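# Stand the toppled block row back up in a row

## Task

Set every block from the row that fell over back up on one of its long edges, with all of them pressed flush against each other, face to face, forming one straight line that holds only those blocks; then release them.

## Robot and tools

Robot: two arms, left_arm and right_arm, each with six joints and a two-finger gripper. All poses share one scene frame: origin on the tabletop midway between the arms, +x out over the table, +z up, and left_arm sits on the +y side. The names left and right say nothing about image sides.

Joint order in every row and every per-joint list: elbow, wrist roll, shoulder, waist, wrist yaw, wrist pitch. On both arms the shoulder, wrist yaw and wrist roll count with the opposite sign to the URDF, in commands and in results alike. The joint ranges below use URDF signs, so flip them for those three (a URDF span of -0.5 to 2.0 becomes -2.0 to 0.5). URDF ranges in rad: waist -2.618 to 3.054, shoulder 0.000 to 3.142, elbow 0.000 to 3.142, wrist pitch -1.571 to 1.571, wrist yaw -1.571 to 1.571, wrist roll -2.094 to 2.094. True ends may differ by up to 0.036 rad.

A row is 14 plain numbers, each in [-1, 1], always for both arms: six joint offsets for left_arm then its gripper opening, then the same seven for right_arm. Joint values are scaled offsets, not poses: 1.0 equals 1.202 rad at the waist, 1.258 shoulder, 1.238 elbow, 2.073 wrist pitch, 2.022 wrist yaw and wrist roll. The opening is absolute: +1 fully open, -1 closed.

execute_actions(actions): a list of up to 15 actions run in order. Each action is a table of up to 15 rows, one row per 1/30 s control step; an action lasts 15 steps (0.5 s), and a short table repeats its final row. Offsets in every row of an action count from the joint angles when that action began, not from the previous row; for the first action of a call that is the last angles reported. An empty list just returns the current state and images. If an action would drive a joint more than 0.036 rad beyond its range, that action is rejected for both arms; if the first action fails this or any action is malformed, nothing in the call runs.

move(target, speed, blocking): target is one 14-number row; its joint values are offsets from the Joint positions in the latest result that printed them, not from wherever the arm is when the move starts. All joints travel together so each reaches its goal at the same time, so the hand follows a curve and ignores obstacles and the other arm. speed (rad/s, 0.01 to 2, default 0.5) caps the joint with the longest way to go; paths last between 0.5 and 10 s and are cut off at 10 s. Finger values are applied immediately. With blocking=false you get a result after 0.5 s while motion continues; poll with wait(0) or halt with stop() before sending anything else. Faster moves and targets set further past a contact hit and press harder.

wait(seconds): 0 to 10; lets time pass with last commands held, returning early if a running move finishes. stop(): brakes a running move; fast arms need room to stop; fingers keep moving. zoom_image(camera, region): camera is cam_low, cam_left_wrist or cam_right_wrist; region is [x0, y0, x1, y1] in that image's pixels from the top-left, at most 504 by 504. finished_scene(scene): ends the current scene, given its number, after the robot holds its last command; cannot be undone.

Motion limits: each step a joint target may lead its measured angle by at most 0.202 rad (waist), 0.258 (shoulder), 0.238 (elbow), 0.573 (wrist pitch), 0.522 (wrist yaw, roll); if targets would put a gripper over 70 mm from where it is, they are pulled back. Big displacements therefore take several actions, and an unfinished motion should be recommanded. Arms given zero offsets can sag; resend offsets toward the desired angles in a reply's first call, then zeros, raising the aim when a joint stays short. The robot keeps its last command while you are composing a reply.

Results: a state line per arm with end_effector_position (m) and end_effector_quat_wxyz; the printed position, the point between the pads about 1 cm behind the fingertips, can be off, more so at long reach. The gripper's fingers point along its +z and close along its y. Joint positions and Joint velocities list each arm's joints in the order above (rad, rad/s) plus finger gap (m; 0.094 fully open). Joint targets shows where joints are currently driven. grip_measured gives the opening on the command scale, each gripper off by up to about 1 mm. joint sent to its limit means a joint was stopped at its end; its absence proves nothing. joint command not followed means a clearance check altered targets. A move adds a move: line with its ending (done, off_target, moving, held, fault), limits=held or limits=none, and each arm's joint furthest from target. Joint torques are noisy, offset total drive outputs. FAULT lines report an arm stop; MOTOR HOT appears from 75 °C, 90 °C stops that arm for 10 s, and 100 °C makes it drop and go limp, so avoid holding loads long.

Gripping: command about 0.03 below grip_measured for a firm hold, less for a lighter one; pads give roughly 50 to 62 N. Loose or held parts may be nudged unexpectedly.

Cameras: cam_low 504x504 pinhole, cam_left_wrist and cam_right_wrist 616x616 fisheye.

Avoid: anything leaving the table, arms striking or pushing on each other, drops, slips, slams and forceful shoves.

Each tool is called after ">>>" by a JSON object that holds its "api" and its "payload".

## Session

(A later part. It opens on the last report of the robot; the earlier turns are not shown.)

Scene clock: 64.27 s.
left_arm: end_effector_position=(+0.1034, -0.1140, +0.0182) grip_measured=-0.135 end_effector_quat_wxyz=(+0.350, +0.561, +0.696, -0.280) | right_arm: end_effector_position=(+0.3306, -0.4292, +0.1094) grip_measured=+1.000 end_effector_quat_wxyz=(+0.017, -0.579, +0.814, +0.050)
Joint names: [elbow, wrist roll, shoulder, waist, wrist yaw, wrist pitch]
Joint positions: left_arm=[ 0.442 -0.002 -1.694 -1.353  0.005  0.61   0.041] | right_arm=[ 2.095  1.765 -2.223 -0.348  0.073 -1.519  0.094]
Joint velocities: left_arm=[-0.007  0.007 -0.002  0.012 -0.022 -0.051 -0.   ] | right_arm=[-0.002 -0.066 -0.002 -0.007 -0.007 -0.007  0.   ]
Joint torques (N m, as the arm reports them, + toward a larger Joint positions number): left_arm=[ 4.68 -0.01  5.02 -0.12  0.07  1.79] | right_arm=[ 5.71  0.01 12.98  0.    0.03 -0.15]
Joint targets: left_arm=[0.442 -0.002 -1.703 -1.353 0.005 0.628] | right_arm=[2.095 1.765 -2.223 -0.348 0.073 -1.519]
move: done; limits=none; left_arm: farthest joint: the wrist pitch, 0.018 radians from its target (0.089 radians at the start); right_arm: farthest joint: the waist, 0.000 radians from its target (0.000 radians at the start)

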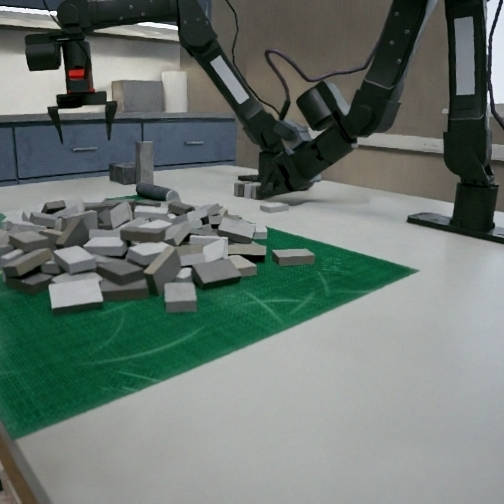

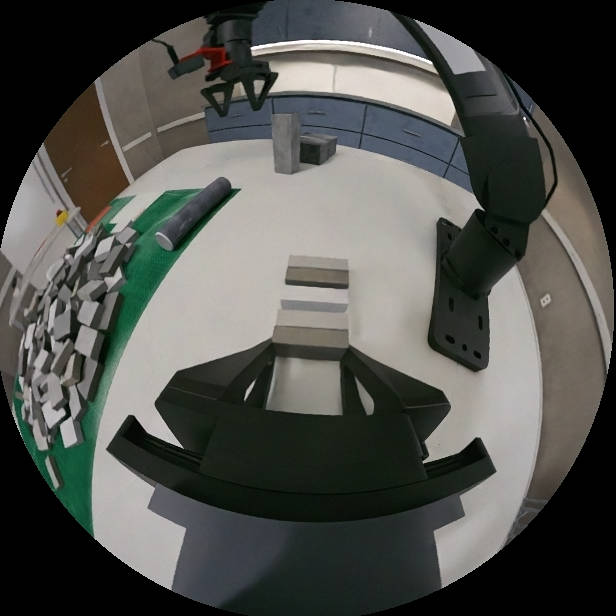

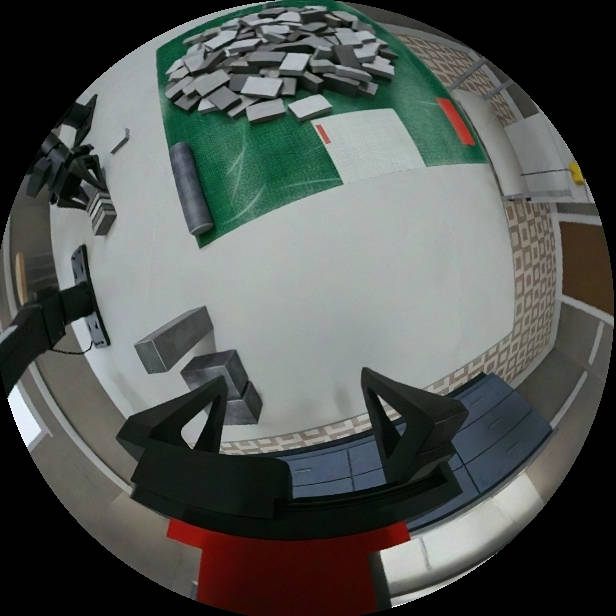

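>>> {"api": "move", "payload": {"target": [0,0,0,0,0,0,0.3,0,0,0,0,0,0,1]}}

>>> {"api": "move", "payload": {"target": [0,0,0.3,0,0,-0.1,0.3,0,0,0,0,0,0,1]}}

>>> {"api": "move", "payload": {"target": [0.621,-0.286,-0.2,0.213,0,-0.637,0.4,0,0,0,0,0,0,1], "speed": 1}}

>>> {"api": "move", "payload": {"target": [0,0,-0.24,0,0,0,0.4,0,0,0,0,0,0,1], "speed": 0.3}}

Scene clock: 65.50 s.
left_arm: end_effector_position=(+0.1035, -0.1142, +0.0185) grip_measured=+0.297 end_effector_quat_wxyz=(+0.351, +0.561, +0.695, -0.280) | right_arm: end_effector_position=(+0.3306, -0.4292, +0.1094) grip_measured=+1.000 end_effector_quat_wxyz=(+0.017, -0.579, +0.814, +0.050)
Joint names: [elbow, wrist roll, shoulder, waist, wrist yaw, wrist pitch]
Joint positions: left_arm=[ 0.442 -0.002 -1.694 -1.353  0.005  0.612  0.061] | right_arm=[ 2.095  1.765 -2.223 -0.348  0.072 -1.519  0.094]
Joint velocities: left_arm=[-0.012  0.007  0.002  0.007 -0.007 -0.007  0.001] | right_arm=[-0.007  0.037 -0.007 -0.002  0.037 -0.051  0.   ]
Joint torques (N m, as the arm reports them, + toward a larger Joint positions number): left_arm=[ 4.66 -0.01  5.81 -0.04  0.04  1.63] | right_arm=[ 5.75  0.03 13.08 -0.11 -0.01 -0.1 ]
Joint targets: left_arm=[0.442 -0.002 -1.694 -1.353 0.005 0.610] | right_arm=[2.095 1.765 -2.223 -0.348 0.073 -1.519]
move: done; limits=none; left_arm: farthest joint: the wrist pitch, 0.002 radians from its target (0.001 radians at the start); right_arm: farthest joint: the wrist yaw, 0.001 radians from its target (0.000 radians at the start)

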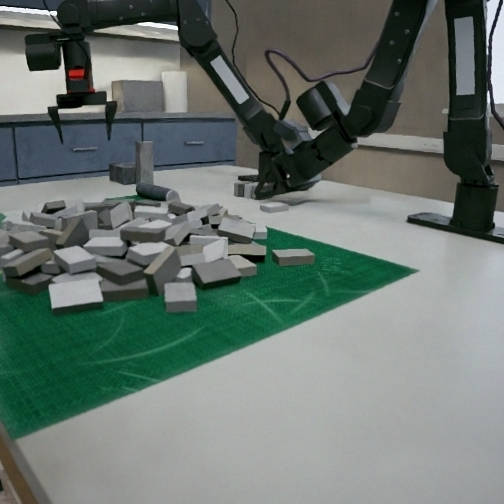

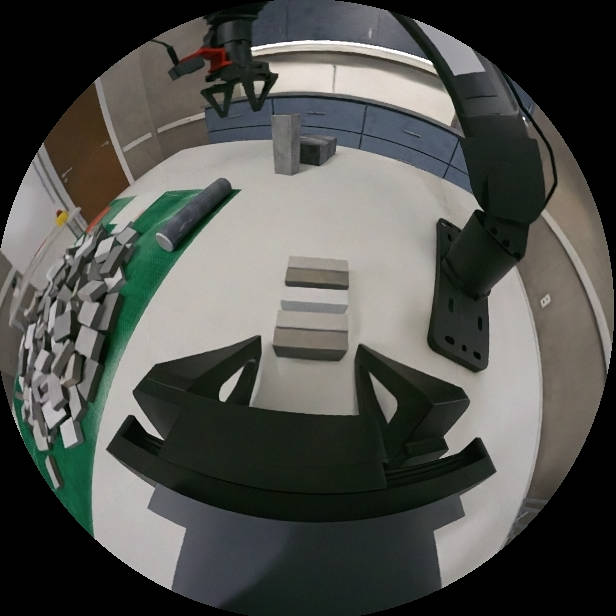

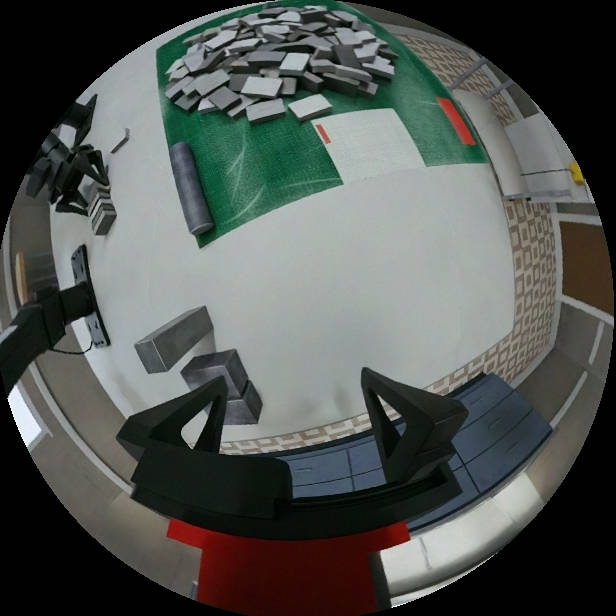

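Scene clock: 67.00 s.
left_arm: end_effector_position=(+0.1025, -0.1094, +0.1124) grip_measured=+0.297 end_effector_quat_wxyz=(+0.412, +0.534, +0.661, -0.329) | right_arm: end_effector_position=(+0.3305, -0.4294, +0.1094) grip_measured=+1.000 end_effector_quat_wxyz=(+0.017, -0.579, +0.814, +0.049)
Joint names: [elbow, wrist roll, shoulder, waist, wrist yaw, wrist pitch]
Joint positions: left_arm=[ 0.442 -0.002 -1.329 -1.353  0.005  0.426  0.061] | right_arm=[ 2.095  1.765 -2.223 -0.348  0.071 -1.519  0.094]
Joint velocities: left_arm=[-0.007  0.022 -0.007 -0.002 -0.051 -0.022  0.   ] | right_arm=[-0.002  0.022 -0.007  0.002  0.081  0.007  0.   ]
Joint torques (N m, as the arm reports them, + toward a larger Joint positions number): left_arm=[ 6.25  0.02  4.69 -0.17  0.03  1.59] | right_arm=[ 5.83  0.04 12.92  0.06  0.02 -0.14]
Joint targets: left_arm=[0.442 -0.002 -1.317 -1.353 0.005 0.405] | right_arm=[2.095 1.765 -2.223 -0.348 0.072 -1.519]
move: off_target (left_arm); limits=none; left_arm: farthest joint: the wrist pitch, 0.022 radians from its target (0.207 radians at the start); right_arm: farthest joint: the wrist yaw, 0.001 radians from its target (0.000 radians at the start)

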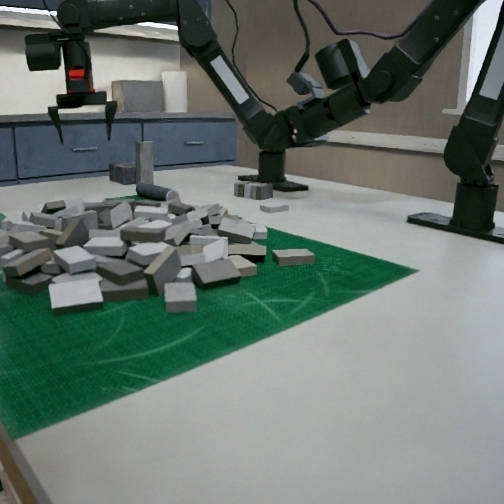

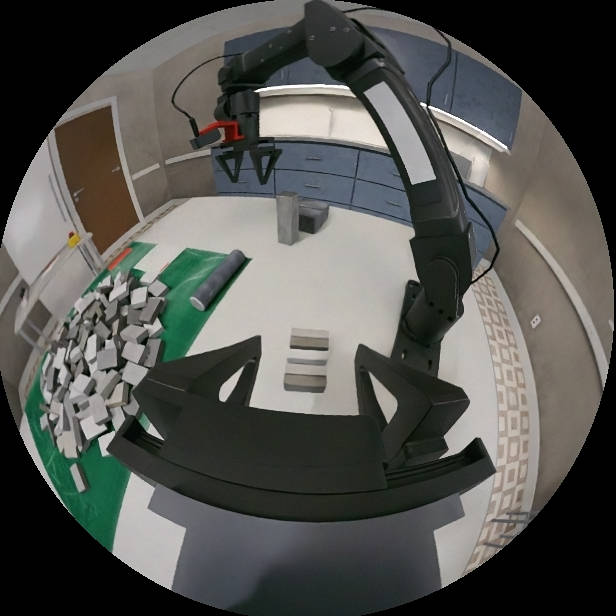

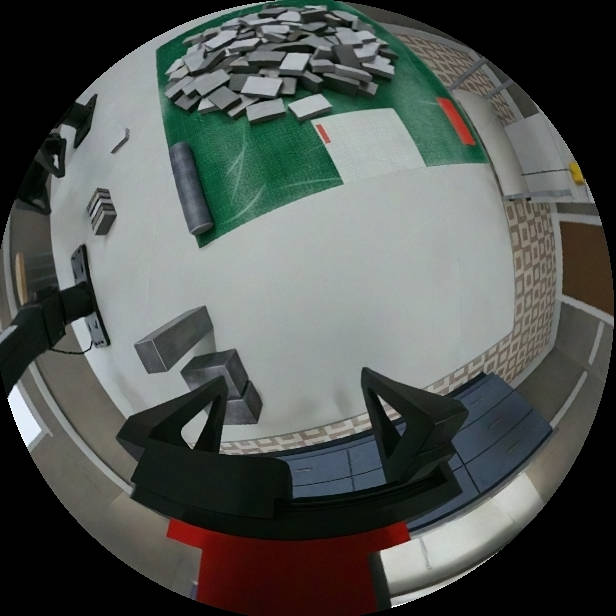

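Scene clock: 69.23 s.
left_arm: end_effector_position=(+0.1747, -0.0463, +0.1099) grip_measured=+0.398 end_effector_quat_wxyz=(+0.149, +0.737, +0.658, -0.039) | right_arm: end_effector_position=(+0.3305, -0.4294, +0.1094) grip_measured=+1.000 end_effector_quat_wxyz=(+0.017, -0.579, +0.814, +0.049)
Joint names: [elbow, wrist roll, shoulder, waist, wrist yaw, wrist pitch]
Joint positions: left_arm=[ 1.188 -0.573 -1.571 -1.107  0.005 -0.879  0.066] | right_arm=[ 2.095  1.765 -2.223 -0.348  0.071 -1.519  0.094]
Joint velocities: left_arm=[-0.002  0.022  0.017 -0.007  0.081 -0.022 -0.001] | right_arm=[ 0.002  0.051 -0.002  0.002  0.051 -0.037  0.   ]
Joint torques (N m, as the arm reports them, + toward a larger Joint positions number): left_arm=[ 8.15 -0.11  5.58  1.01  0.03  0.76] | right_arm=[ 5.65  0.02 13.12  0.    0.08 -0.14]
Joint targets: left_arm=[1.211 -0.580 -1.581 -1.097 0.005 -0.894] | right_arm=[2.095 1.765 -2.223 -0.348 0.072 -1.519]
move: off_target (left_arm); limits=none; left_arm: farthest joint: the elbow, 0.023 radians from its target (0.768 radians at the start); right_arm: farthest joint: the waist, 0.000 radians from its target (0.000 radians at the start)

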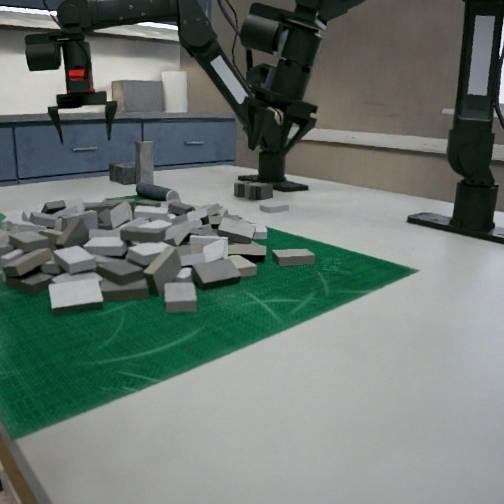

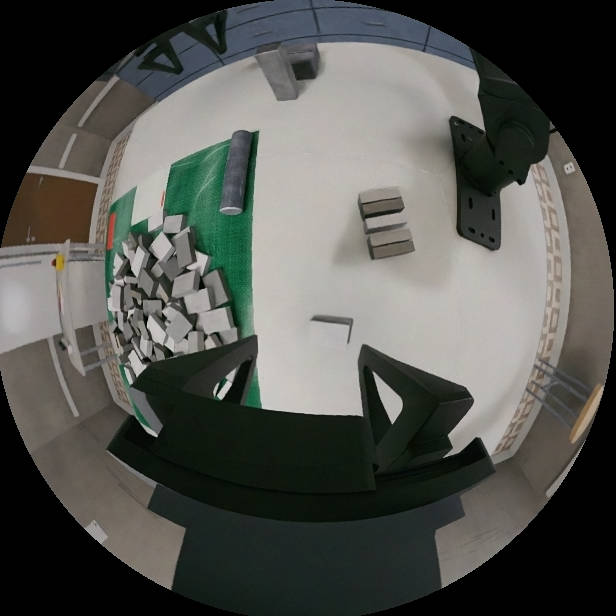

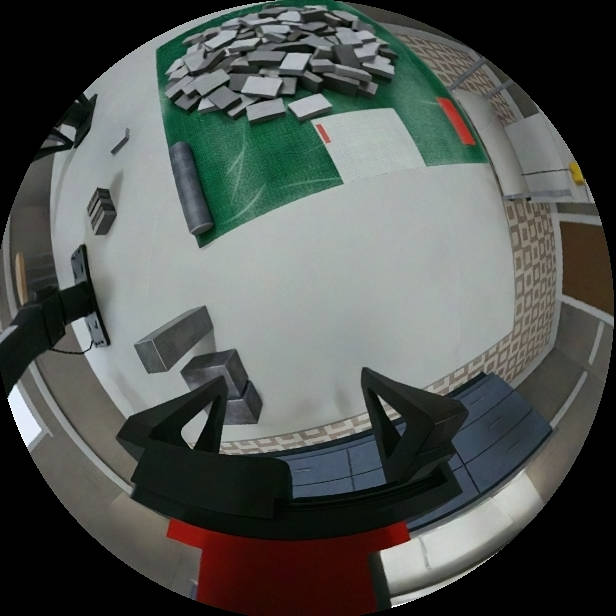

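Scene clock: 70.60 s.
left_arm: end_effector_position=(+0.1672, -0.0312, +0.0150) grip_measured=+0.398 end_effector_quat_wxyz=(+0.006, +0.747, +0.665, +0.001) | right_arm: end_effector_position=(+0.3304, -0.4295, +0.1094) grip_measured=+1.000 end_effector_quat_wxyz=(+0.016, -0.579, +0.814, +0.049)
Joint names: [elbow, wrist roll, shoulder, waist, wrist yaw, wrist pitch]
Joint positions: left_arm=[ 1.188 -0.573 -1.869 -1.107  0.005 -0.879  0.066] | right_arm=[ 2.095  1.765 -2.223 -0.348  0.07  -1.519  0.094]
Joint velocities: left_arm=[ 0.002 -0.022 -0.007 -0.002  0.007  0.007 -0.   ] | right_arm=[-0.007 -0.051 -0.027  0.007 -0.066  0.081  0.   ]
Joint torques (N m, as the arm reports them, + toward a larger Joint positions number): left_arm=[ 5.49  0.01  7.83 -0.02  0.08  0.4 ] | right_arm=[ 5.8   0.03 13.03 -0.1   0.02 -0.07]
Joint targets: left_arm=[1.188 -0.573 -1.873 -1.107 0.005 -0.879] | right_arm=[2.095 1.765 -2.223 -0.348 0.071 -1.519]
move: done; limits=none; left_arm: farthest joint: the shoulder, 0.004 radians from its target (0.302 radians at the start); right_arm: farthest joint: the wrist yaw, 0.001 radians from its target (0.000 radians at the start)

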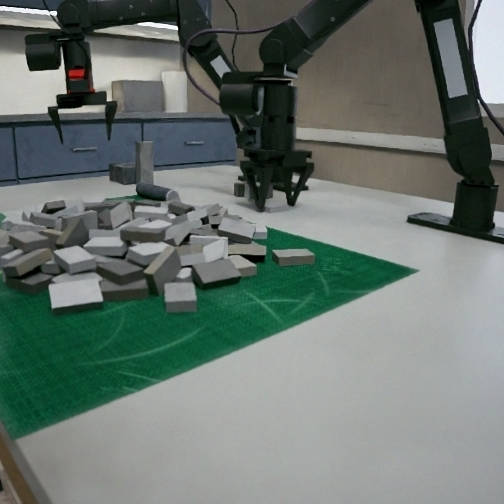

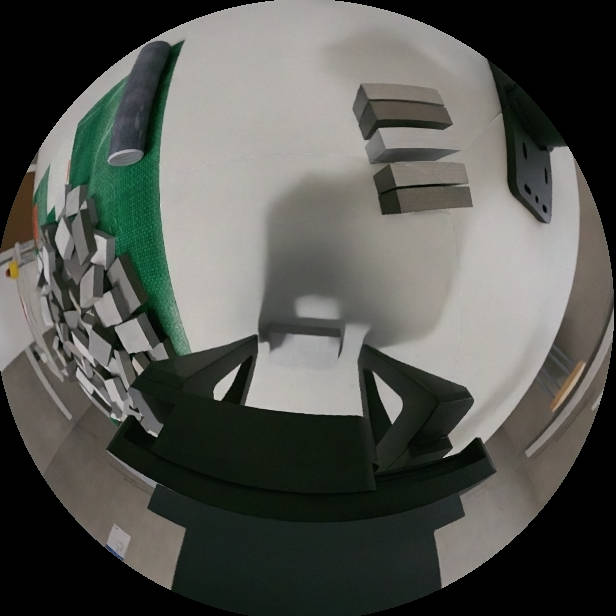

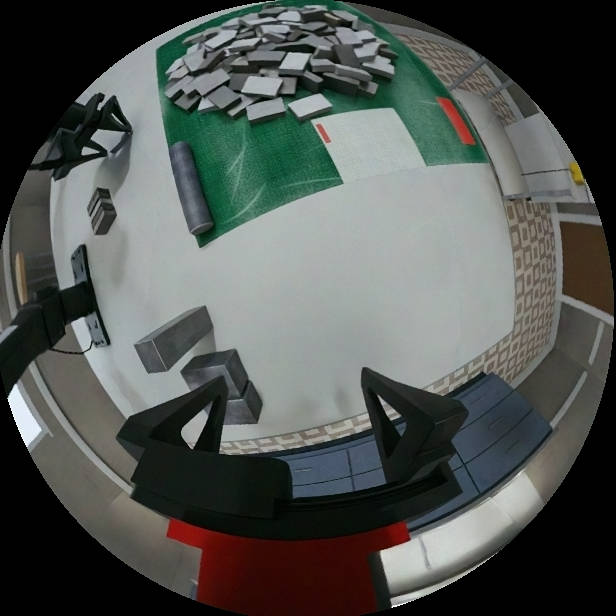

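>>> {"api": "move", "payload": {"target": [0,0,0,0,0,0,-0.17,0,0,0,0,0,0,1]}}

>>> {"api": "move", "payload": {"target": [0,0.288,0,0,0,0,-0.17,0,0,0,0,0,0,1]}}

>>> {"api": "move", "payload": {"target": [0.05,0,0,0,0,-0.03,0.2,0,0,0,0,0,0,1], "speed": 0.08}}

>>> {"api": "move", "payload": {"target": [0.274,0,-0.2,0,0,-0.155,0.2,0,0,0,0,0,0,1], "speed": 0.25}}

Scene clock: 71.87 s.
left_arm: end_effector_position=(+0.1673, -0.0314, +0.0150) grip_measured=-0.135 end_effector_quat_wxyz=(+0.006, +0.747, +0.665, +0.001) | right_arm: end_effector_position=(+0.3304, -0.4296, +0.1094) grip_measured=+1.000 end_effector_quat_wxyz=(+0.016, -0.579, +0.814, +0.049)
Joint names: [elbow, wrist roll, shoulder, waist, wrist yaw, wrist pitch]
Joint positions: left_arm=[ 1.188 -0.573 -1.869 -1.107  0.005 -0.878  0.041] | right_arm=[ 2.095  1.765 -2.223 -0.348  0.07  -1.519  0.094]
Joint velocities: left_arm=[ 0.017  0.037 -0.012 -0.002 -0.037 -0.022 -0.001] | right_arm=[-0.002 -0.022  0.007  0.002 -0.037  0.037  0.   ]
Joint torques (N m, as the arm reports them, + toward a larger Joint positions number): left_arm=[ 5.38 -0.03  8.35 -0.07  0.06  0.4 ] | right_arm=[ 5.77  0.03 13.    0.04  0.   -0.12]
Joint targets: left_arm=[1.188 -0.573 -1.869 -1.107 0.004 -0.878] | right_arm=[2.095 1.765 -2.223 -0.348 0.070 -1.519]
move: done; limits=none; left_arm: farthest joint: the wrist pitch, 0.001 radians from its target (0.000 radians at the start); right_arm: farthest joint: the waist, 0.000 radians from its target (0.000 radians at the start)

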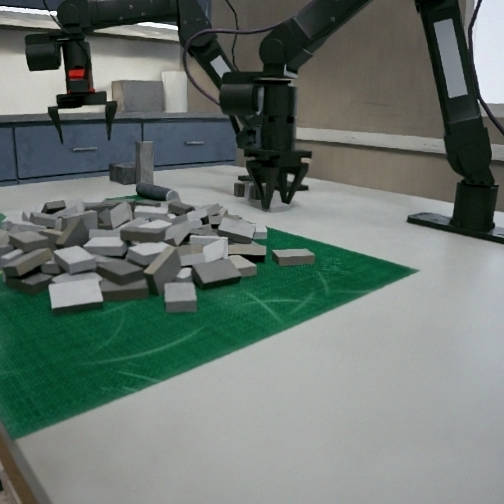

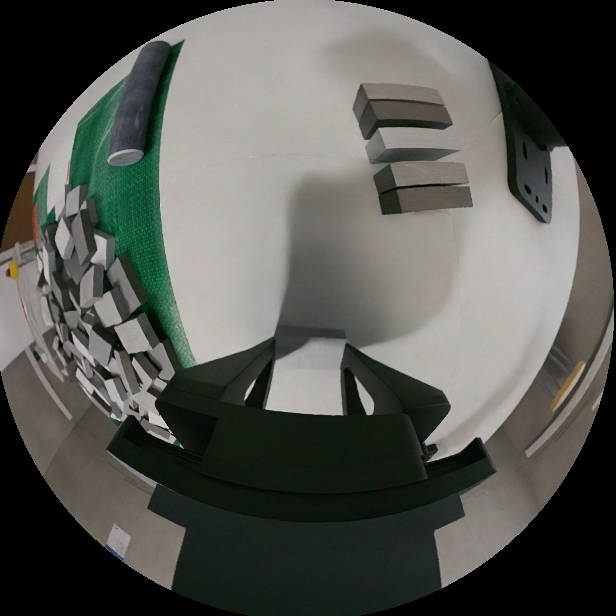

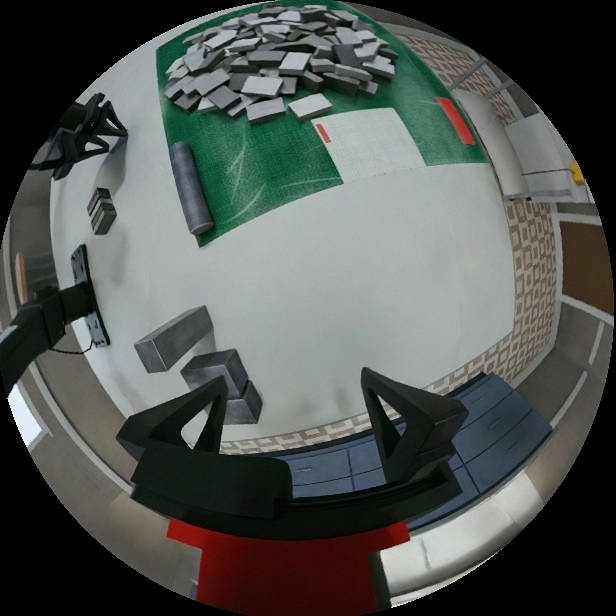

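Scene clock: 73.80 s.
left_arm: end_effector_position=(+0.1673, -0.0314, +0.0150) grip_measured=-0.135 end_effector_quat_wxyz=(+0.006, +0.528, +0.849, -0.001) | right_arm: end_effector_position=(+0.3303, -0.4296, +0.1094) grip_measured=+1.000 end_effector_quat_wxyz=(+0.016, -0.579, +0.814, +0.049)
Joint names: [elbow, wrist roll, shoulder, waist, wrist yaw, wrist pitch]
Joint positions: left_arm=[ 1.188  0.    -1.869 -1.107  0.005 -0.878  0.041] | right_arm=[ 2.095  1.765 -2.223 -0.348  0.069 -1.519  0.094]
Joint velocities: left_arm=[ 0.007  0.081  0.012 -0.002 -0.022 -0.022  0.001] | right_arm=[-0.022 -0.022  0.002  0.007 -0.022 -0.007  0.   ]
Joint torques (N m, as the arm reports them, + toward a larger Joint positions number): left_arm=[5.41 0.13 8.16 0.04 0.04 0.4 ] | right_arm=[ 5.72  0.01 13.09  0.03  0.05 -0.13]
Joint targets: left_arm=[1.188 0.010 -1.869 -1.107 0.005 -0.878] | right_arm=[2.095 1.765 -2.223 -0.348 0.070 -1.519]
move: done; limits=none; left_arm: farthest joint: the wrist roll, 0.009 radians from its target (0.582 radians at the start); right_arm: farthest joint: the wrist yaw, 0.001 radians from its target (0.000 radians at the start)

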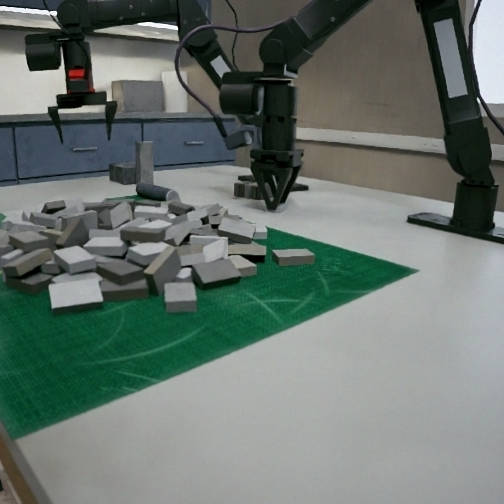

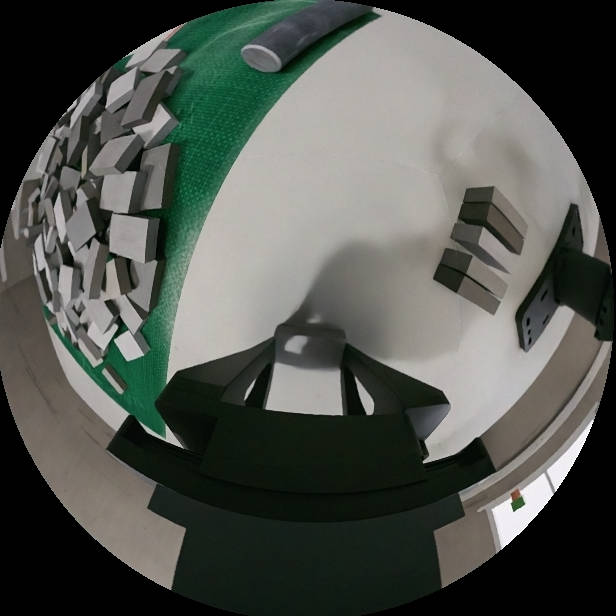

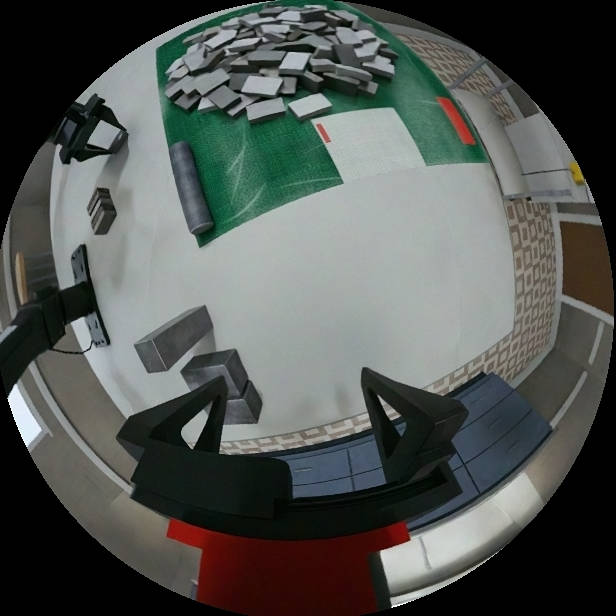

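Scene clock: 75.07 s.
left_arm: end_effector_position=(+0.1676, -0.0320, +0.0238) grip_measured=+0.198 end_effector_quat_wxyz=(+0.001, +0.528, +0.849, +0.002) | right_arm: end_effector_position=(+0.3303, -0.4298, +0.1094) grip_measured=+1.000 end_effector_quat_wxyz=(+0.015, -0.579, +0.814, +0.049)
Joint names: [elbow, wrist roll, shoulder, waist, wrist yaw, wrist pitch]
Joint positions: left_arm=[ 1.226  0.    -1.869 -1.107  0.005 -0.929  0.056] | right_arm=[ 2.095  1.765 -2.223 -0.348  0.069 -1.519  0.094]
Joint velocities: left_arm=[-0.002 -0.051 -0.002  0.002 -0.037 -0.037 -0.002] | right_arm=[-0.007  0.022 -0.007 -0.017  0.022  0.022  0.   ]
Joint torques (N m, as the arm reports them, + toward a larger Joint positions number): left_arm=[ 7.37 -0.01  8.2   0.02  0.04  0.23] | right_arm=[ 5.82 -0.01 13.11 -0.18  0.07 -0.14]
Joint targets: left_arm=[1.250 0.000 -1.869 -1.107 0.005 -0.940] | right_arm=[2.095 1.765 -2.223 -0.348 0.069 -1.519]
move: off_target (left_arm); limits=none; left_arm: farthest joint: the elbow, 0.024 radians from its target (0.062 radians at the start); right_arm: farthest joint: the waist, 0.000 radians from its target (0.000 radians at the start)

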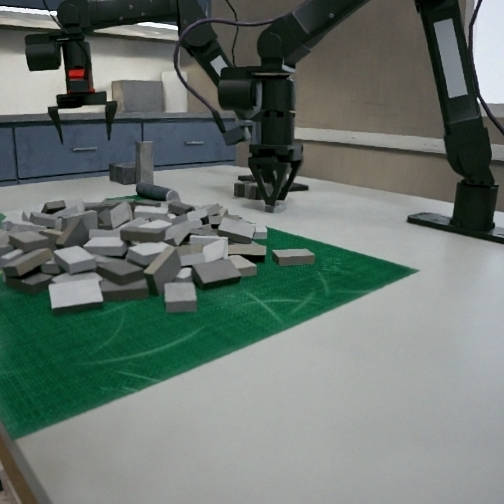

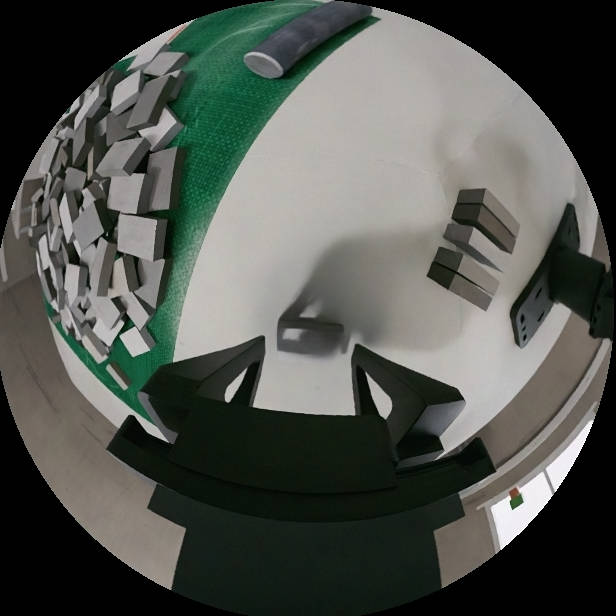

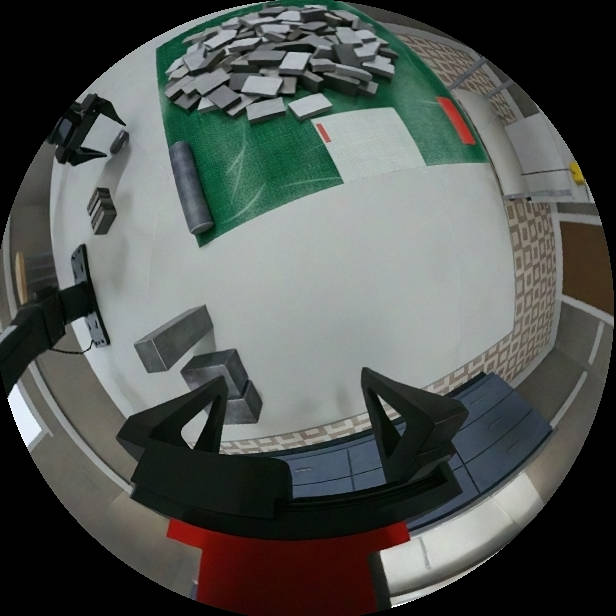

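Scene clock: 77.10 s.
left_arm: end_effector_position=(+0.1700, -0.0369, +0.0226) grip_measured=+0.198 end_effector_quat_wxyz=(-0.101, +0.525, +0.843, +0.065) | right_arm: end_effector_position=(+0.3302, -0.4298, +0.1094) grip_measured=+1.000 end_effector_quat_wxyz=(+0.015, -0.579, +0.814, +0.049)
Joint names: [elbow, wrist roll, shoulder, waist, wrist yaw, wrist pitch]
Joint positions: left_arm=[ 1.54   0.    -2.109 -1.107  0.005 -1.242  0.056] | right_arm=[ 2.095  1.765 -2.223 -0.348  0.068 -1.519  0.094]
Joint velocities: left_arm=[-0.017 -0.007  0.007 -0.002  0.037 -0.037 -0.   ] | right_arm=[-0.012 -0.022  0.007  0.002 -0.022 -0.081  0.   ]
Joint torques (N m, as the arm reports them, + toward a larger Joint positions number): left_arm=[ 7.    0.    9.12 -0.09  0.05 -0.09] | right_arm=[ 5.8  -0.01 13.07  0.02 -0.03 -0.11]
Joint targets: left_arm=[1.565 0.000 -2.120 -1.107 0.005 -1.250] | right_arm=[2.095 1.765 -2.223 -0.348 0.069 -1.519]
move: off_target (left_arm); limits=none; left_arm: farthest joint: the elbow, 0.025 radians from its target (0.339 radians at the start); right_arm: farthest joint: the wrist yaw, 0.001 radians from its target (0.000 radians at the start)

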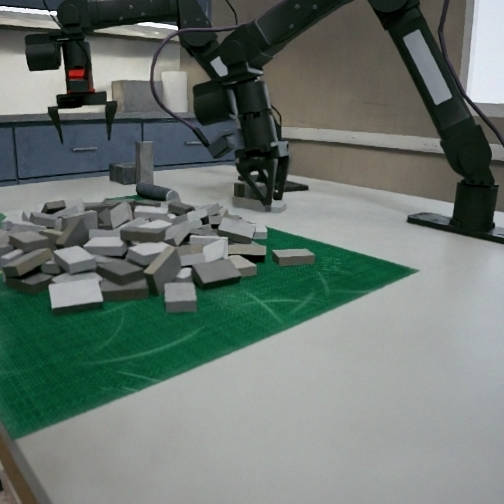

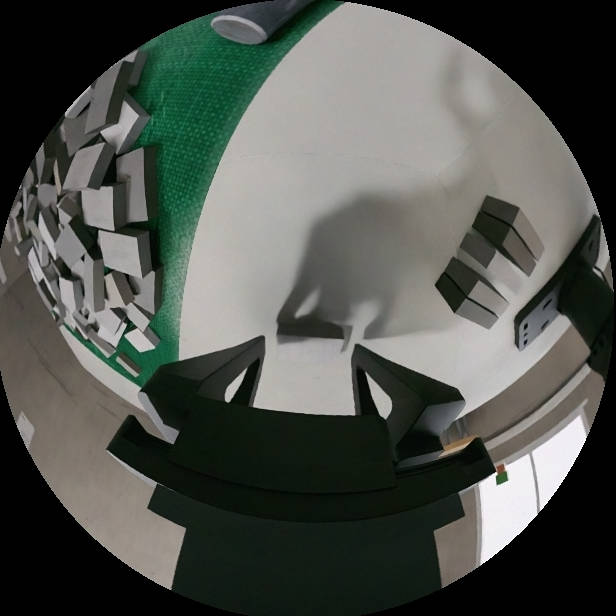

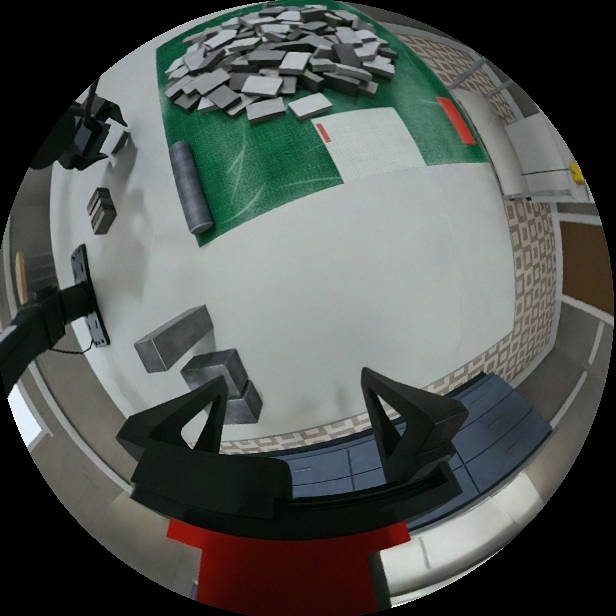

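>>> {"api": "move", "payload": {"target": [0,0,-0.03,0,0,0,0.2,0,0,0,0,0,0,1], "speed": 0.08}}

>>> {"api": "move", "payload": {"target": [0,0,0,0,0,0,-0.18,0,0,0,0,0,0,1]}}

>>> {"api": "move", "payload": {"target": [-0.1,0,0.45,0,0,0,-0.18,0,0,0,0,0,0,1]}}

>>> {"api": "move", "payload": {"target": [-1,0,0.225,-0.214,0,0.967,-0.18,0,0,0,0,0,0,1], "speed": 1}}

Scene clock: 78.33 s.
left_arm: end_effector_position=(+0.1687, -0.0343, +0.0137) grip_measured=+0.198 end_effector_quat_wxyz=(-0.113, +0.524, +0.841, +0.073) | right_arm: end_effector_position=(+0.3302, -0.4299, +0.1093) grip_measured=+1.000 end_effector_quat_wxyz=(+0.015, -0.579, +0.814, +0.049)
Joint names: [elbow, wrist roll, shoulder, waist, wrist yaw, wrist pitch]
Joint positions: left_arm=[ 1.54   0.    -2.137 -1.107  0.005 -1.243  0.056] | right_arm=[ 2.095  1.765 -2.223 -0.348  0.068 -1.519  0.094]
Joint velocities: left_arm=[ 0.002  0.051 -0.002  0.017 -0.007  0.022 -0.001] | right_arm=[ 0.002 -0.022  0.022  0.002  0.066  0.022  0.   ]
Joint torques (N m, as the arm reports them, + toward a larger Joint positions number): left_arm=[ 5.02  0.01  9.65  0.13  0.05 -0.11] | right_arm=[ 5.83  0.02 12.88  0.16  0.02 -0.11]
Joint targets: left_arm=[1.540 0.000 -2.146 -1.107 0.005 -1.242] | right_arm=[2.095 1.765 -2.223 -0.348 0.068 -1.519]
move: done; limits=none; left_arm: farthest joint: the shoulder, 0.009 radians from its target (0.038 radians at the start); right_arm: farthest joint: the waist, 0.000 radians from its target (0.000 radians at the start)

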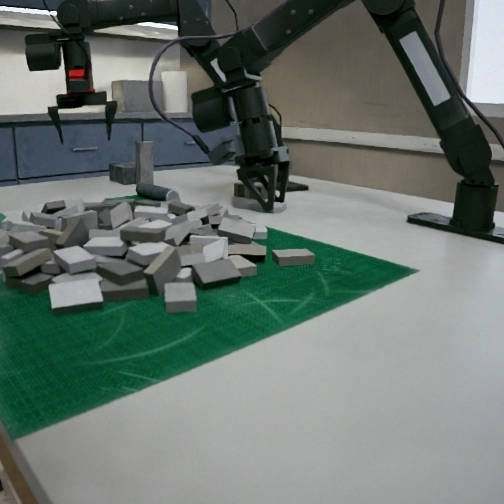

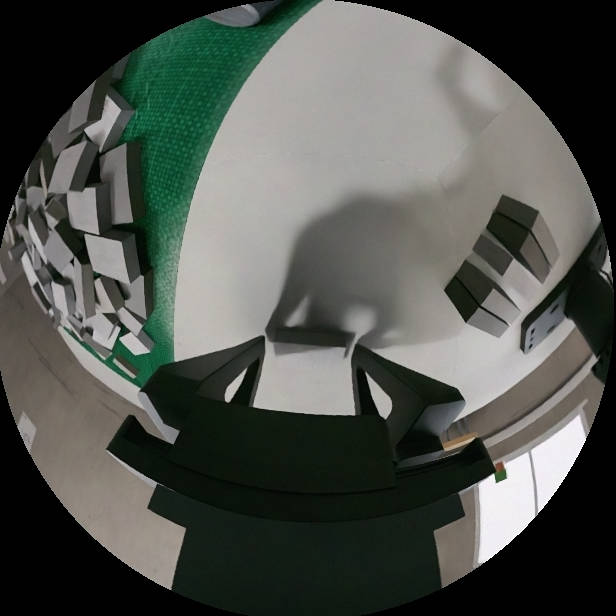

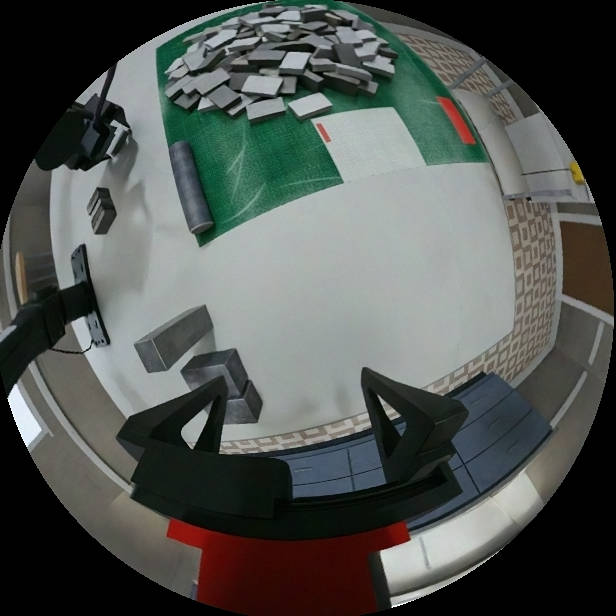

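Scene clock: 78.83 s.
left_arm: end_effector_position=(+0.1687, -0.0343, +0.0137) grip_measured=-0.136 end_effector_quat_wxyz=(-0.113, +0.524, +0.841, +0.073) | right_arm: end_effector_position=(+0.3301, -0.4300, +0.1093) grip_measured=+1.000 end_effector_quat_wxyz=(+0.015, -0.579, +0.814, +0.049)
Joint names: [elbow, wrist roll, shoulder, waist, wrist yaw, wrist pitch]
Joint positions: left_arm=[ 1.54   0.    -2.137 -1.107  0.005 -1.243  0.041] | right_arm=[ 2.095  1.765 -2.223 -0.348  0.067 -1.519  0.094]
Joint velocities: left_arm=[-0.012 -0.051  0.002  0.012 -0.066  0.007  0.001] | right_arm=[-0.012  0.051 -0.002 -0.007 -0.051 -0.037  0.   ]
Joint torques (N m, as the arm reports them, + toward a larger Joint positions number): left_arm=[ 5.09  0.01 10.36 -0.01  0.06 -0.11] | right_arm=[ 5.88  0.04 13.24 -0.01  0.07 -0.14]
Joint targets: left_arm=[1.540 0.000 -2.137 -1.107 0.005 -1.243] | right_arm=[2.095 1.765 -2.223 -0.348 0.068 -1.519]
move: done; limits=none; left_arm: farthest joint: the waist, 0.000 radians from its target (0.000 radians at the start); right_arm: farthest joint: the wrist yaw, 0.001 radians from its target (0.000 radians at the start)

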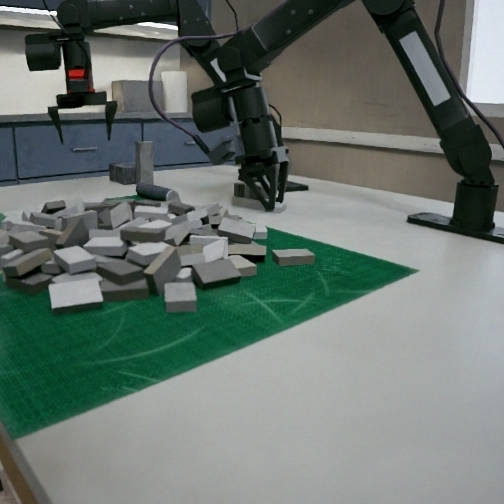

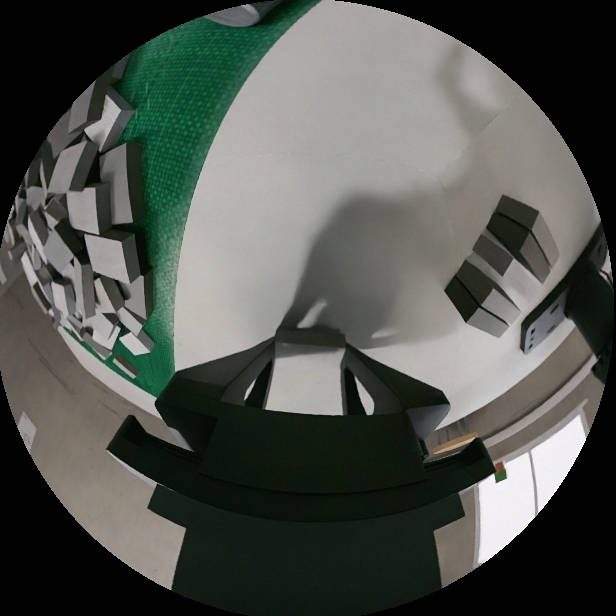

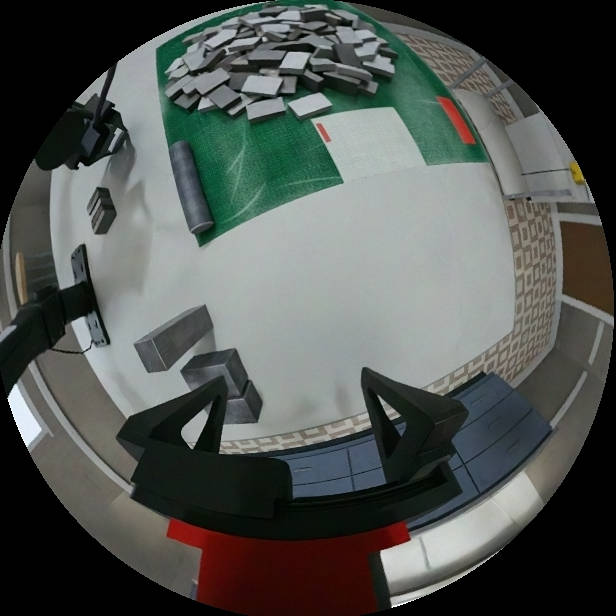

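Scene clock: 80.57 s.
left_arm: end_effector_position=(+0.1627, -0.0219, +0.1608) grip_measured=-0.136 end_effector_quat_wxyz=(+0.077, +0.526, +0.846, -0.045) | right_arm: end_effector_position=(+0.3301, -0.4301, +0.1093) grip_measured=+1.000 end_effector_quat_wxyz=(+0.015, -0.579, +0.814, +0.049)
Joint names: [elbow, wrist roll, shoulder, waist, wrist yaw, wrist pitch]
Joint positions: left_arm=[ 1.43   0.    -1.58  -1.107  0.005 -1.241  0.041] | right_arm=[ 2.095  1.765 -2.223 -0.348  0.067 -1.519  0.094]
Joint velocities: left_arm=[-0.002  0.022 -0.002 -0.007  0.037 -0.007 -0.001] | right_arm=[-0.002  0.051  0.007  0.012  0.037  0.022  0.   ]
Joint torques (N m, as the arm reports them, + toward a larger Joint positions number): left_arm=[ 5.22 -0.03  6.98 -0.02  0.04  0.69] | right_arm=[ 5.77  0.04 13.   -0.06  0.03 -0.1 ]
Joint targets: left_arm=[1.416 0.000 -1.571 -1.107 0.005 -1.243] | right_arm=[2.095 1.765 -2.223 -0.348 0.067 -1.519]
move: done; limits=none; left_arm: farthest joint: the elbow, 0.014 radians from its target (0.124 radians at the start); right_arm: farthest joint: the waist, 0.000 radians from its target (0.000 radians at the start)

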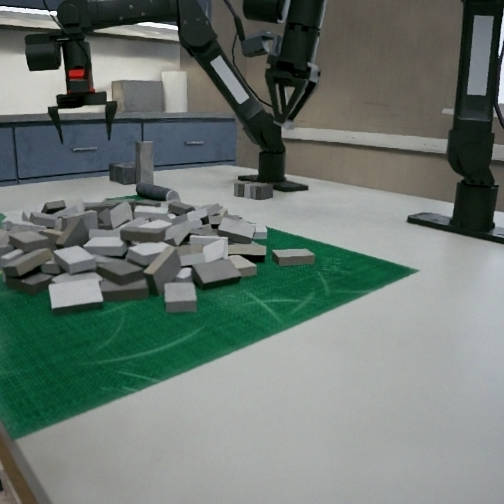

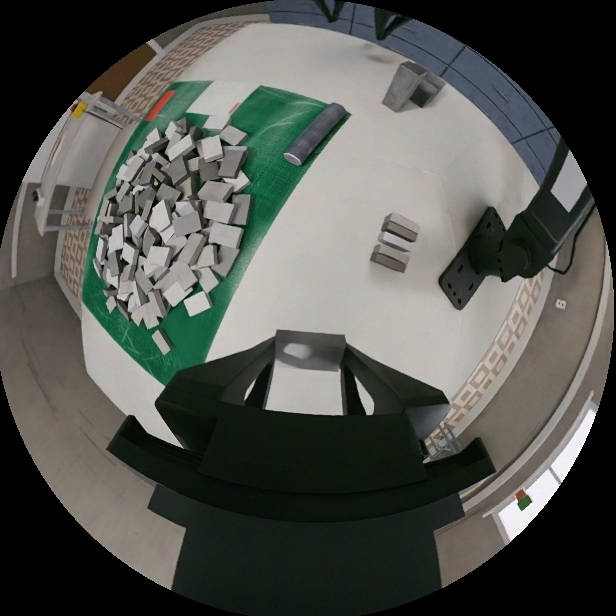

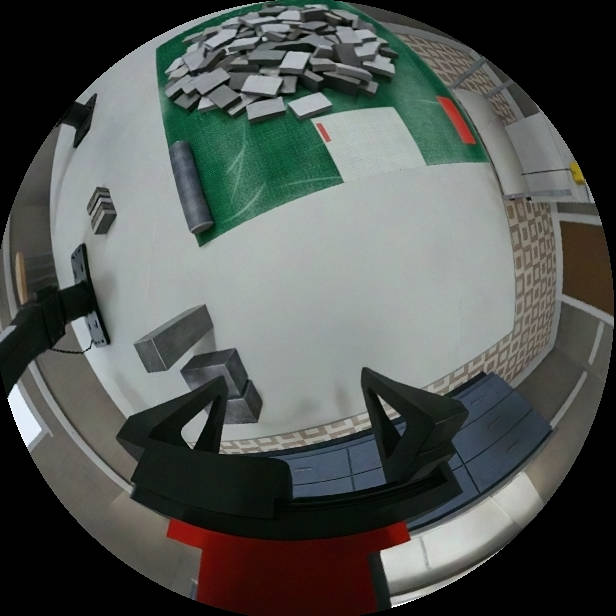

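Scene clock: 83.50 s.
left_arm: end_effector_position=(+0.0957, -0.0767, +0.0905) grip_measured=-0.136 end_effector_quat_wxyz=(+0.441, +0.517, +0.643, -0.353) | right_arm: end_effector_position=(+0.3300, -0.4302, +0.1093) grip_measured=+1.000 end_effector_quat_wxyz=(+0.014, -0.579, +0.814, +0.048)
Joint names: [elbow, wrist roll, shoulder, waist, wrist yaw, wrist pitch]
Joint positions: left_arm=[ 0.203  0.    -1.318 -1.352  0.005  0.744  0.041] | right_arm=[ 2.095  1.765 -2.223 -0.348  0.066 -1.519  0.094]
Joint velocities: left_arm=[-0.022 -0.007  0.007 -0.002  0.007  0.007 -0.   ] | right_arm=[-0.002 -0.037 -0.007 -0.007  0.007 -0.007  0.   ]
Joint torques (N m, as the arm reports them, + toward a larger Joint positions number): left_arm=[ 4.81 -0.03  4.54 -1.17  0.05  1.94] | right_arm=[ 5.69  0.01 13.02  0.09  0.01 -0.1 ]
Joint targets: left_arm=[0.192 0.000 -1.297 -1.364 0.005 0.764] | right_arm=[2.095 1.765 -2.223 -0.348 0.067 -1.519]
move: off_target (left_arm); limits=none; left_arm: farthest joint: the shoulder, 0.021 radians from its target (0.283 radians at the start); right_arm: farthest joint: the wrist yaw, 0.001 radians from its target (0.000 radians at the start)

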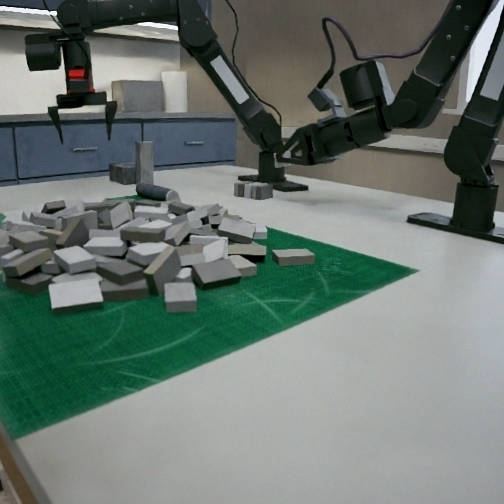

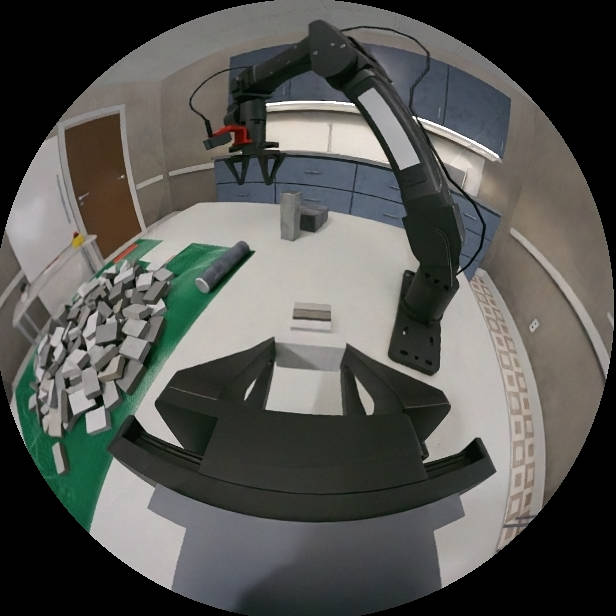

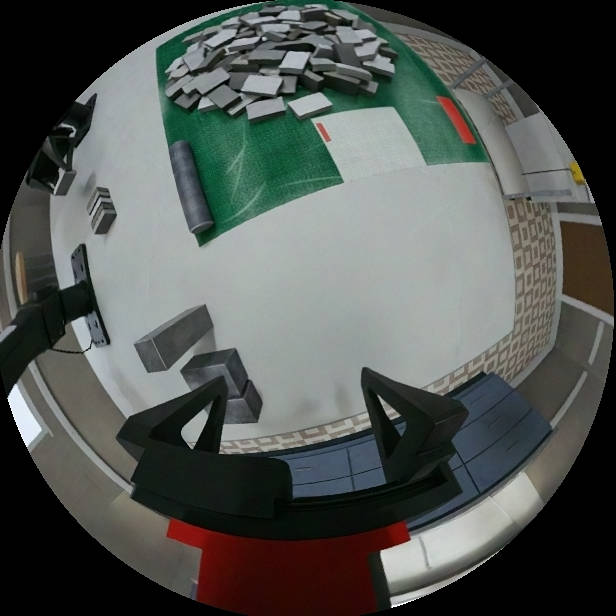

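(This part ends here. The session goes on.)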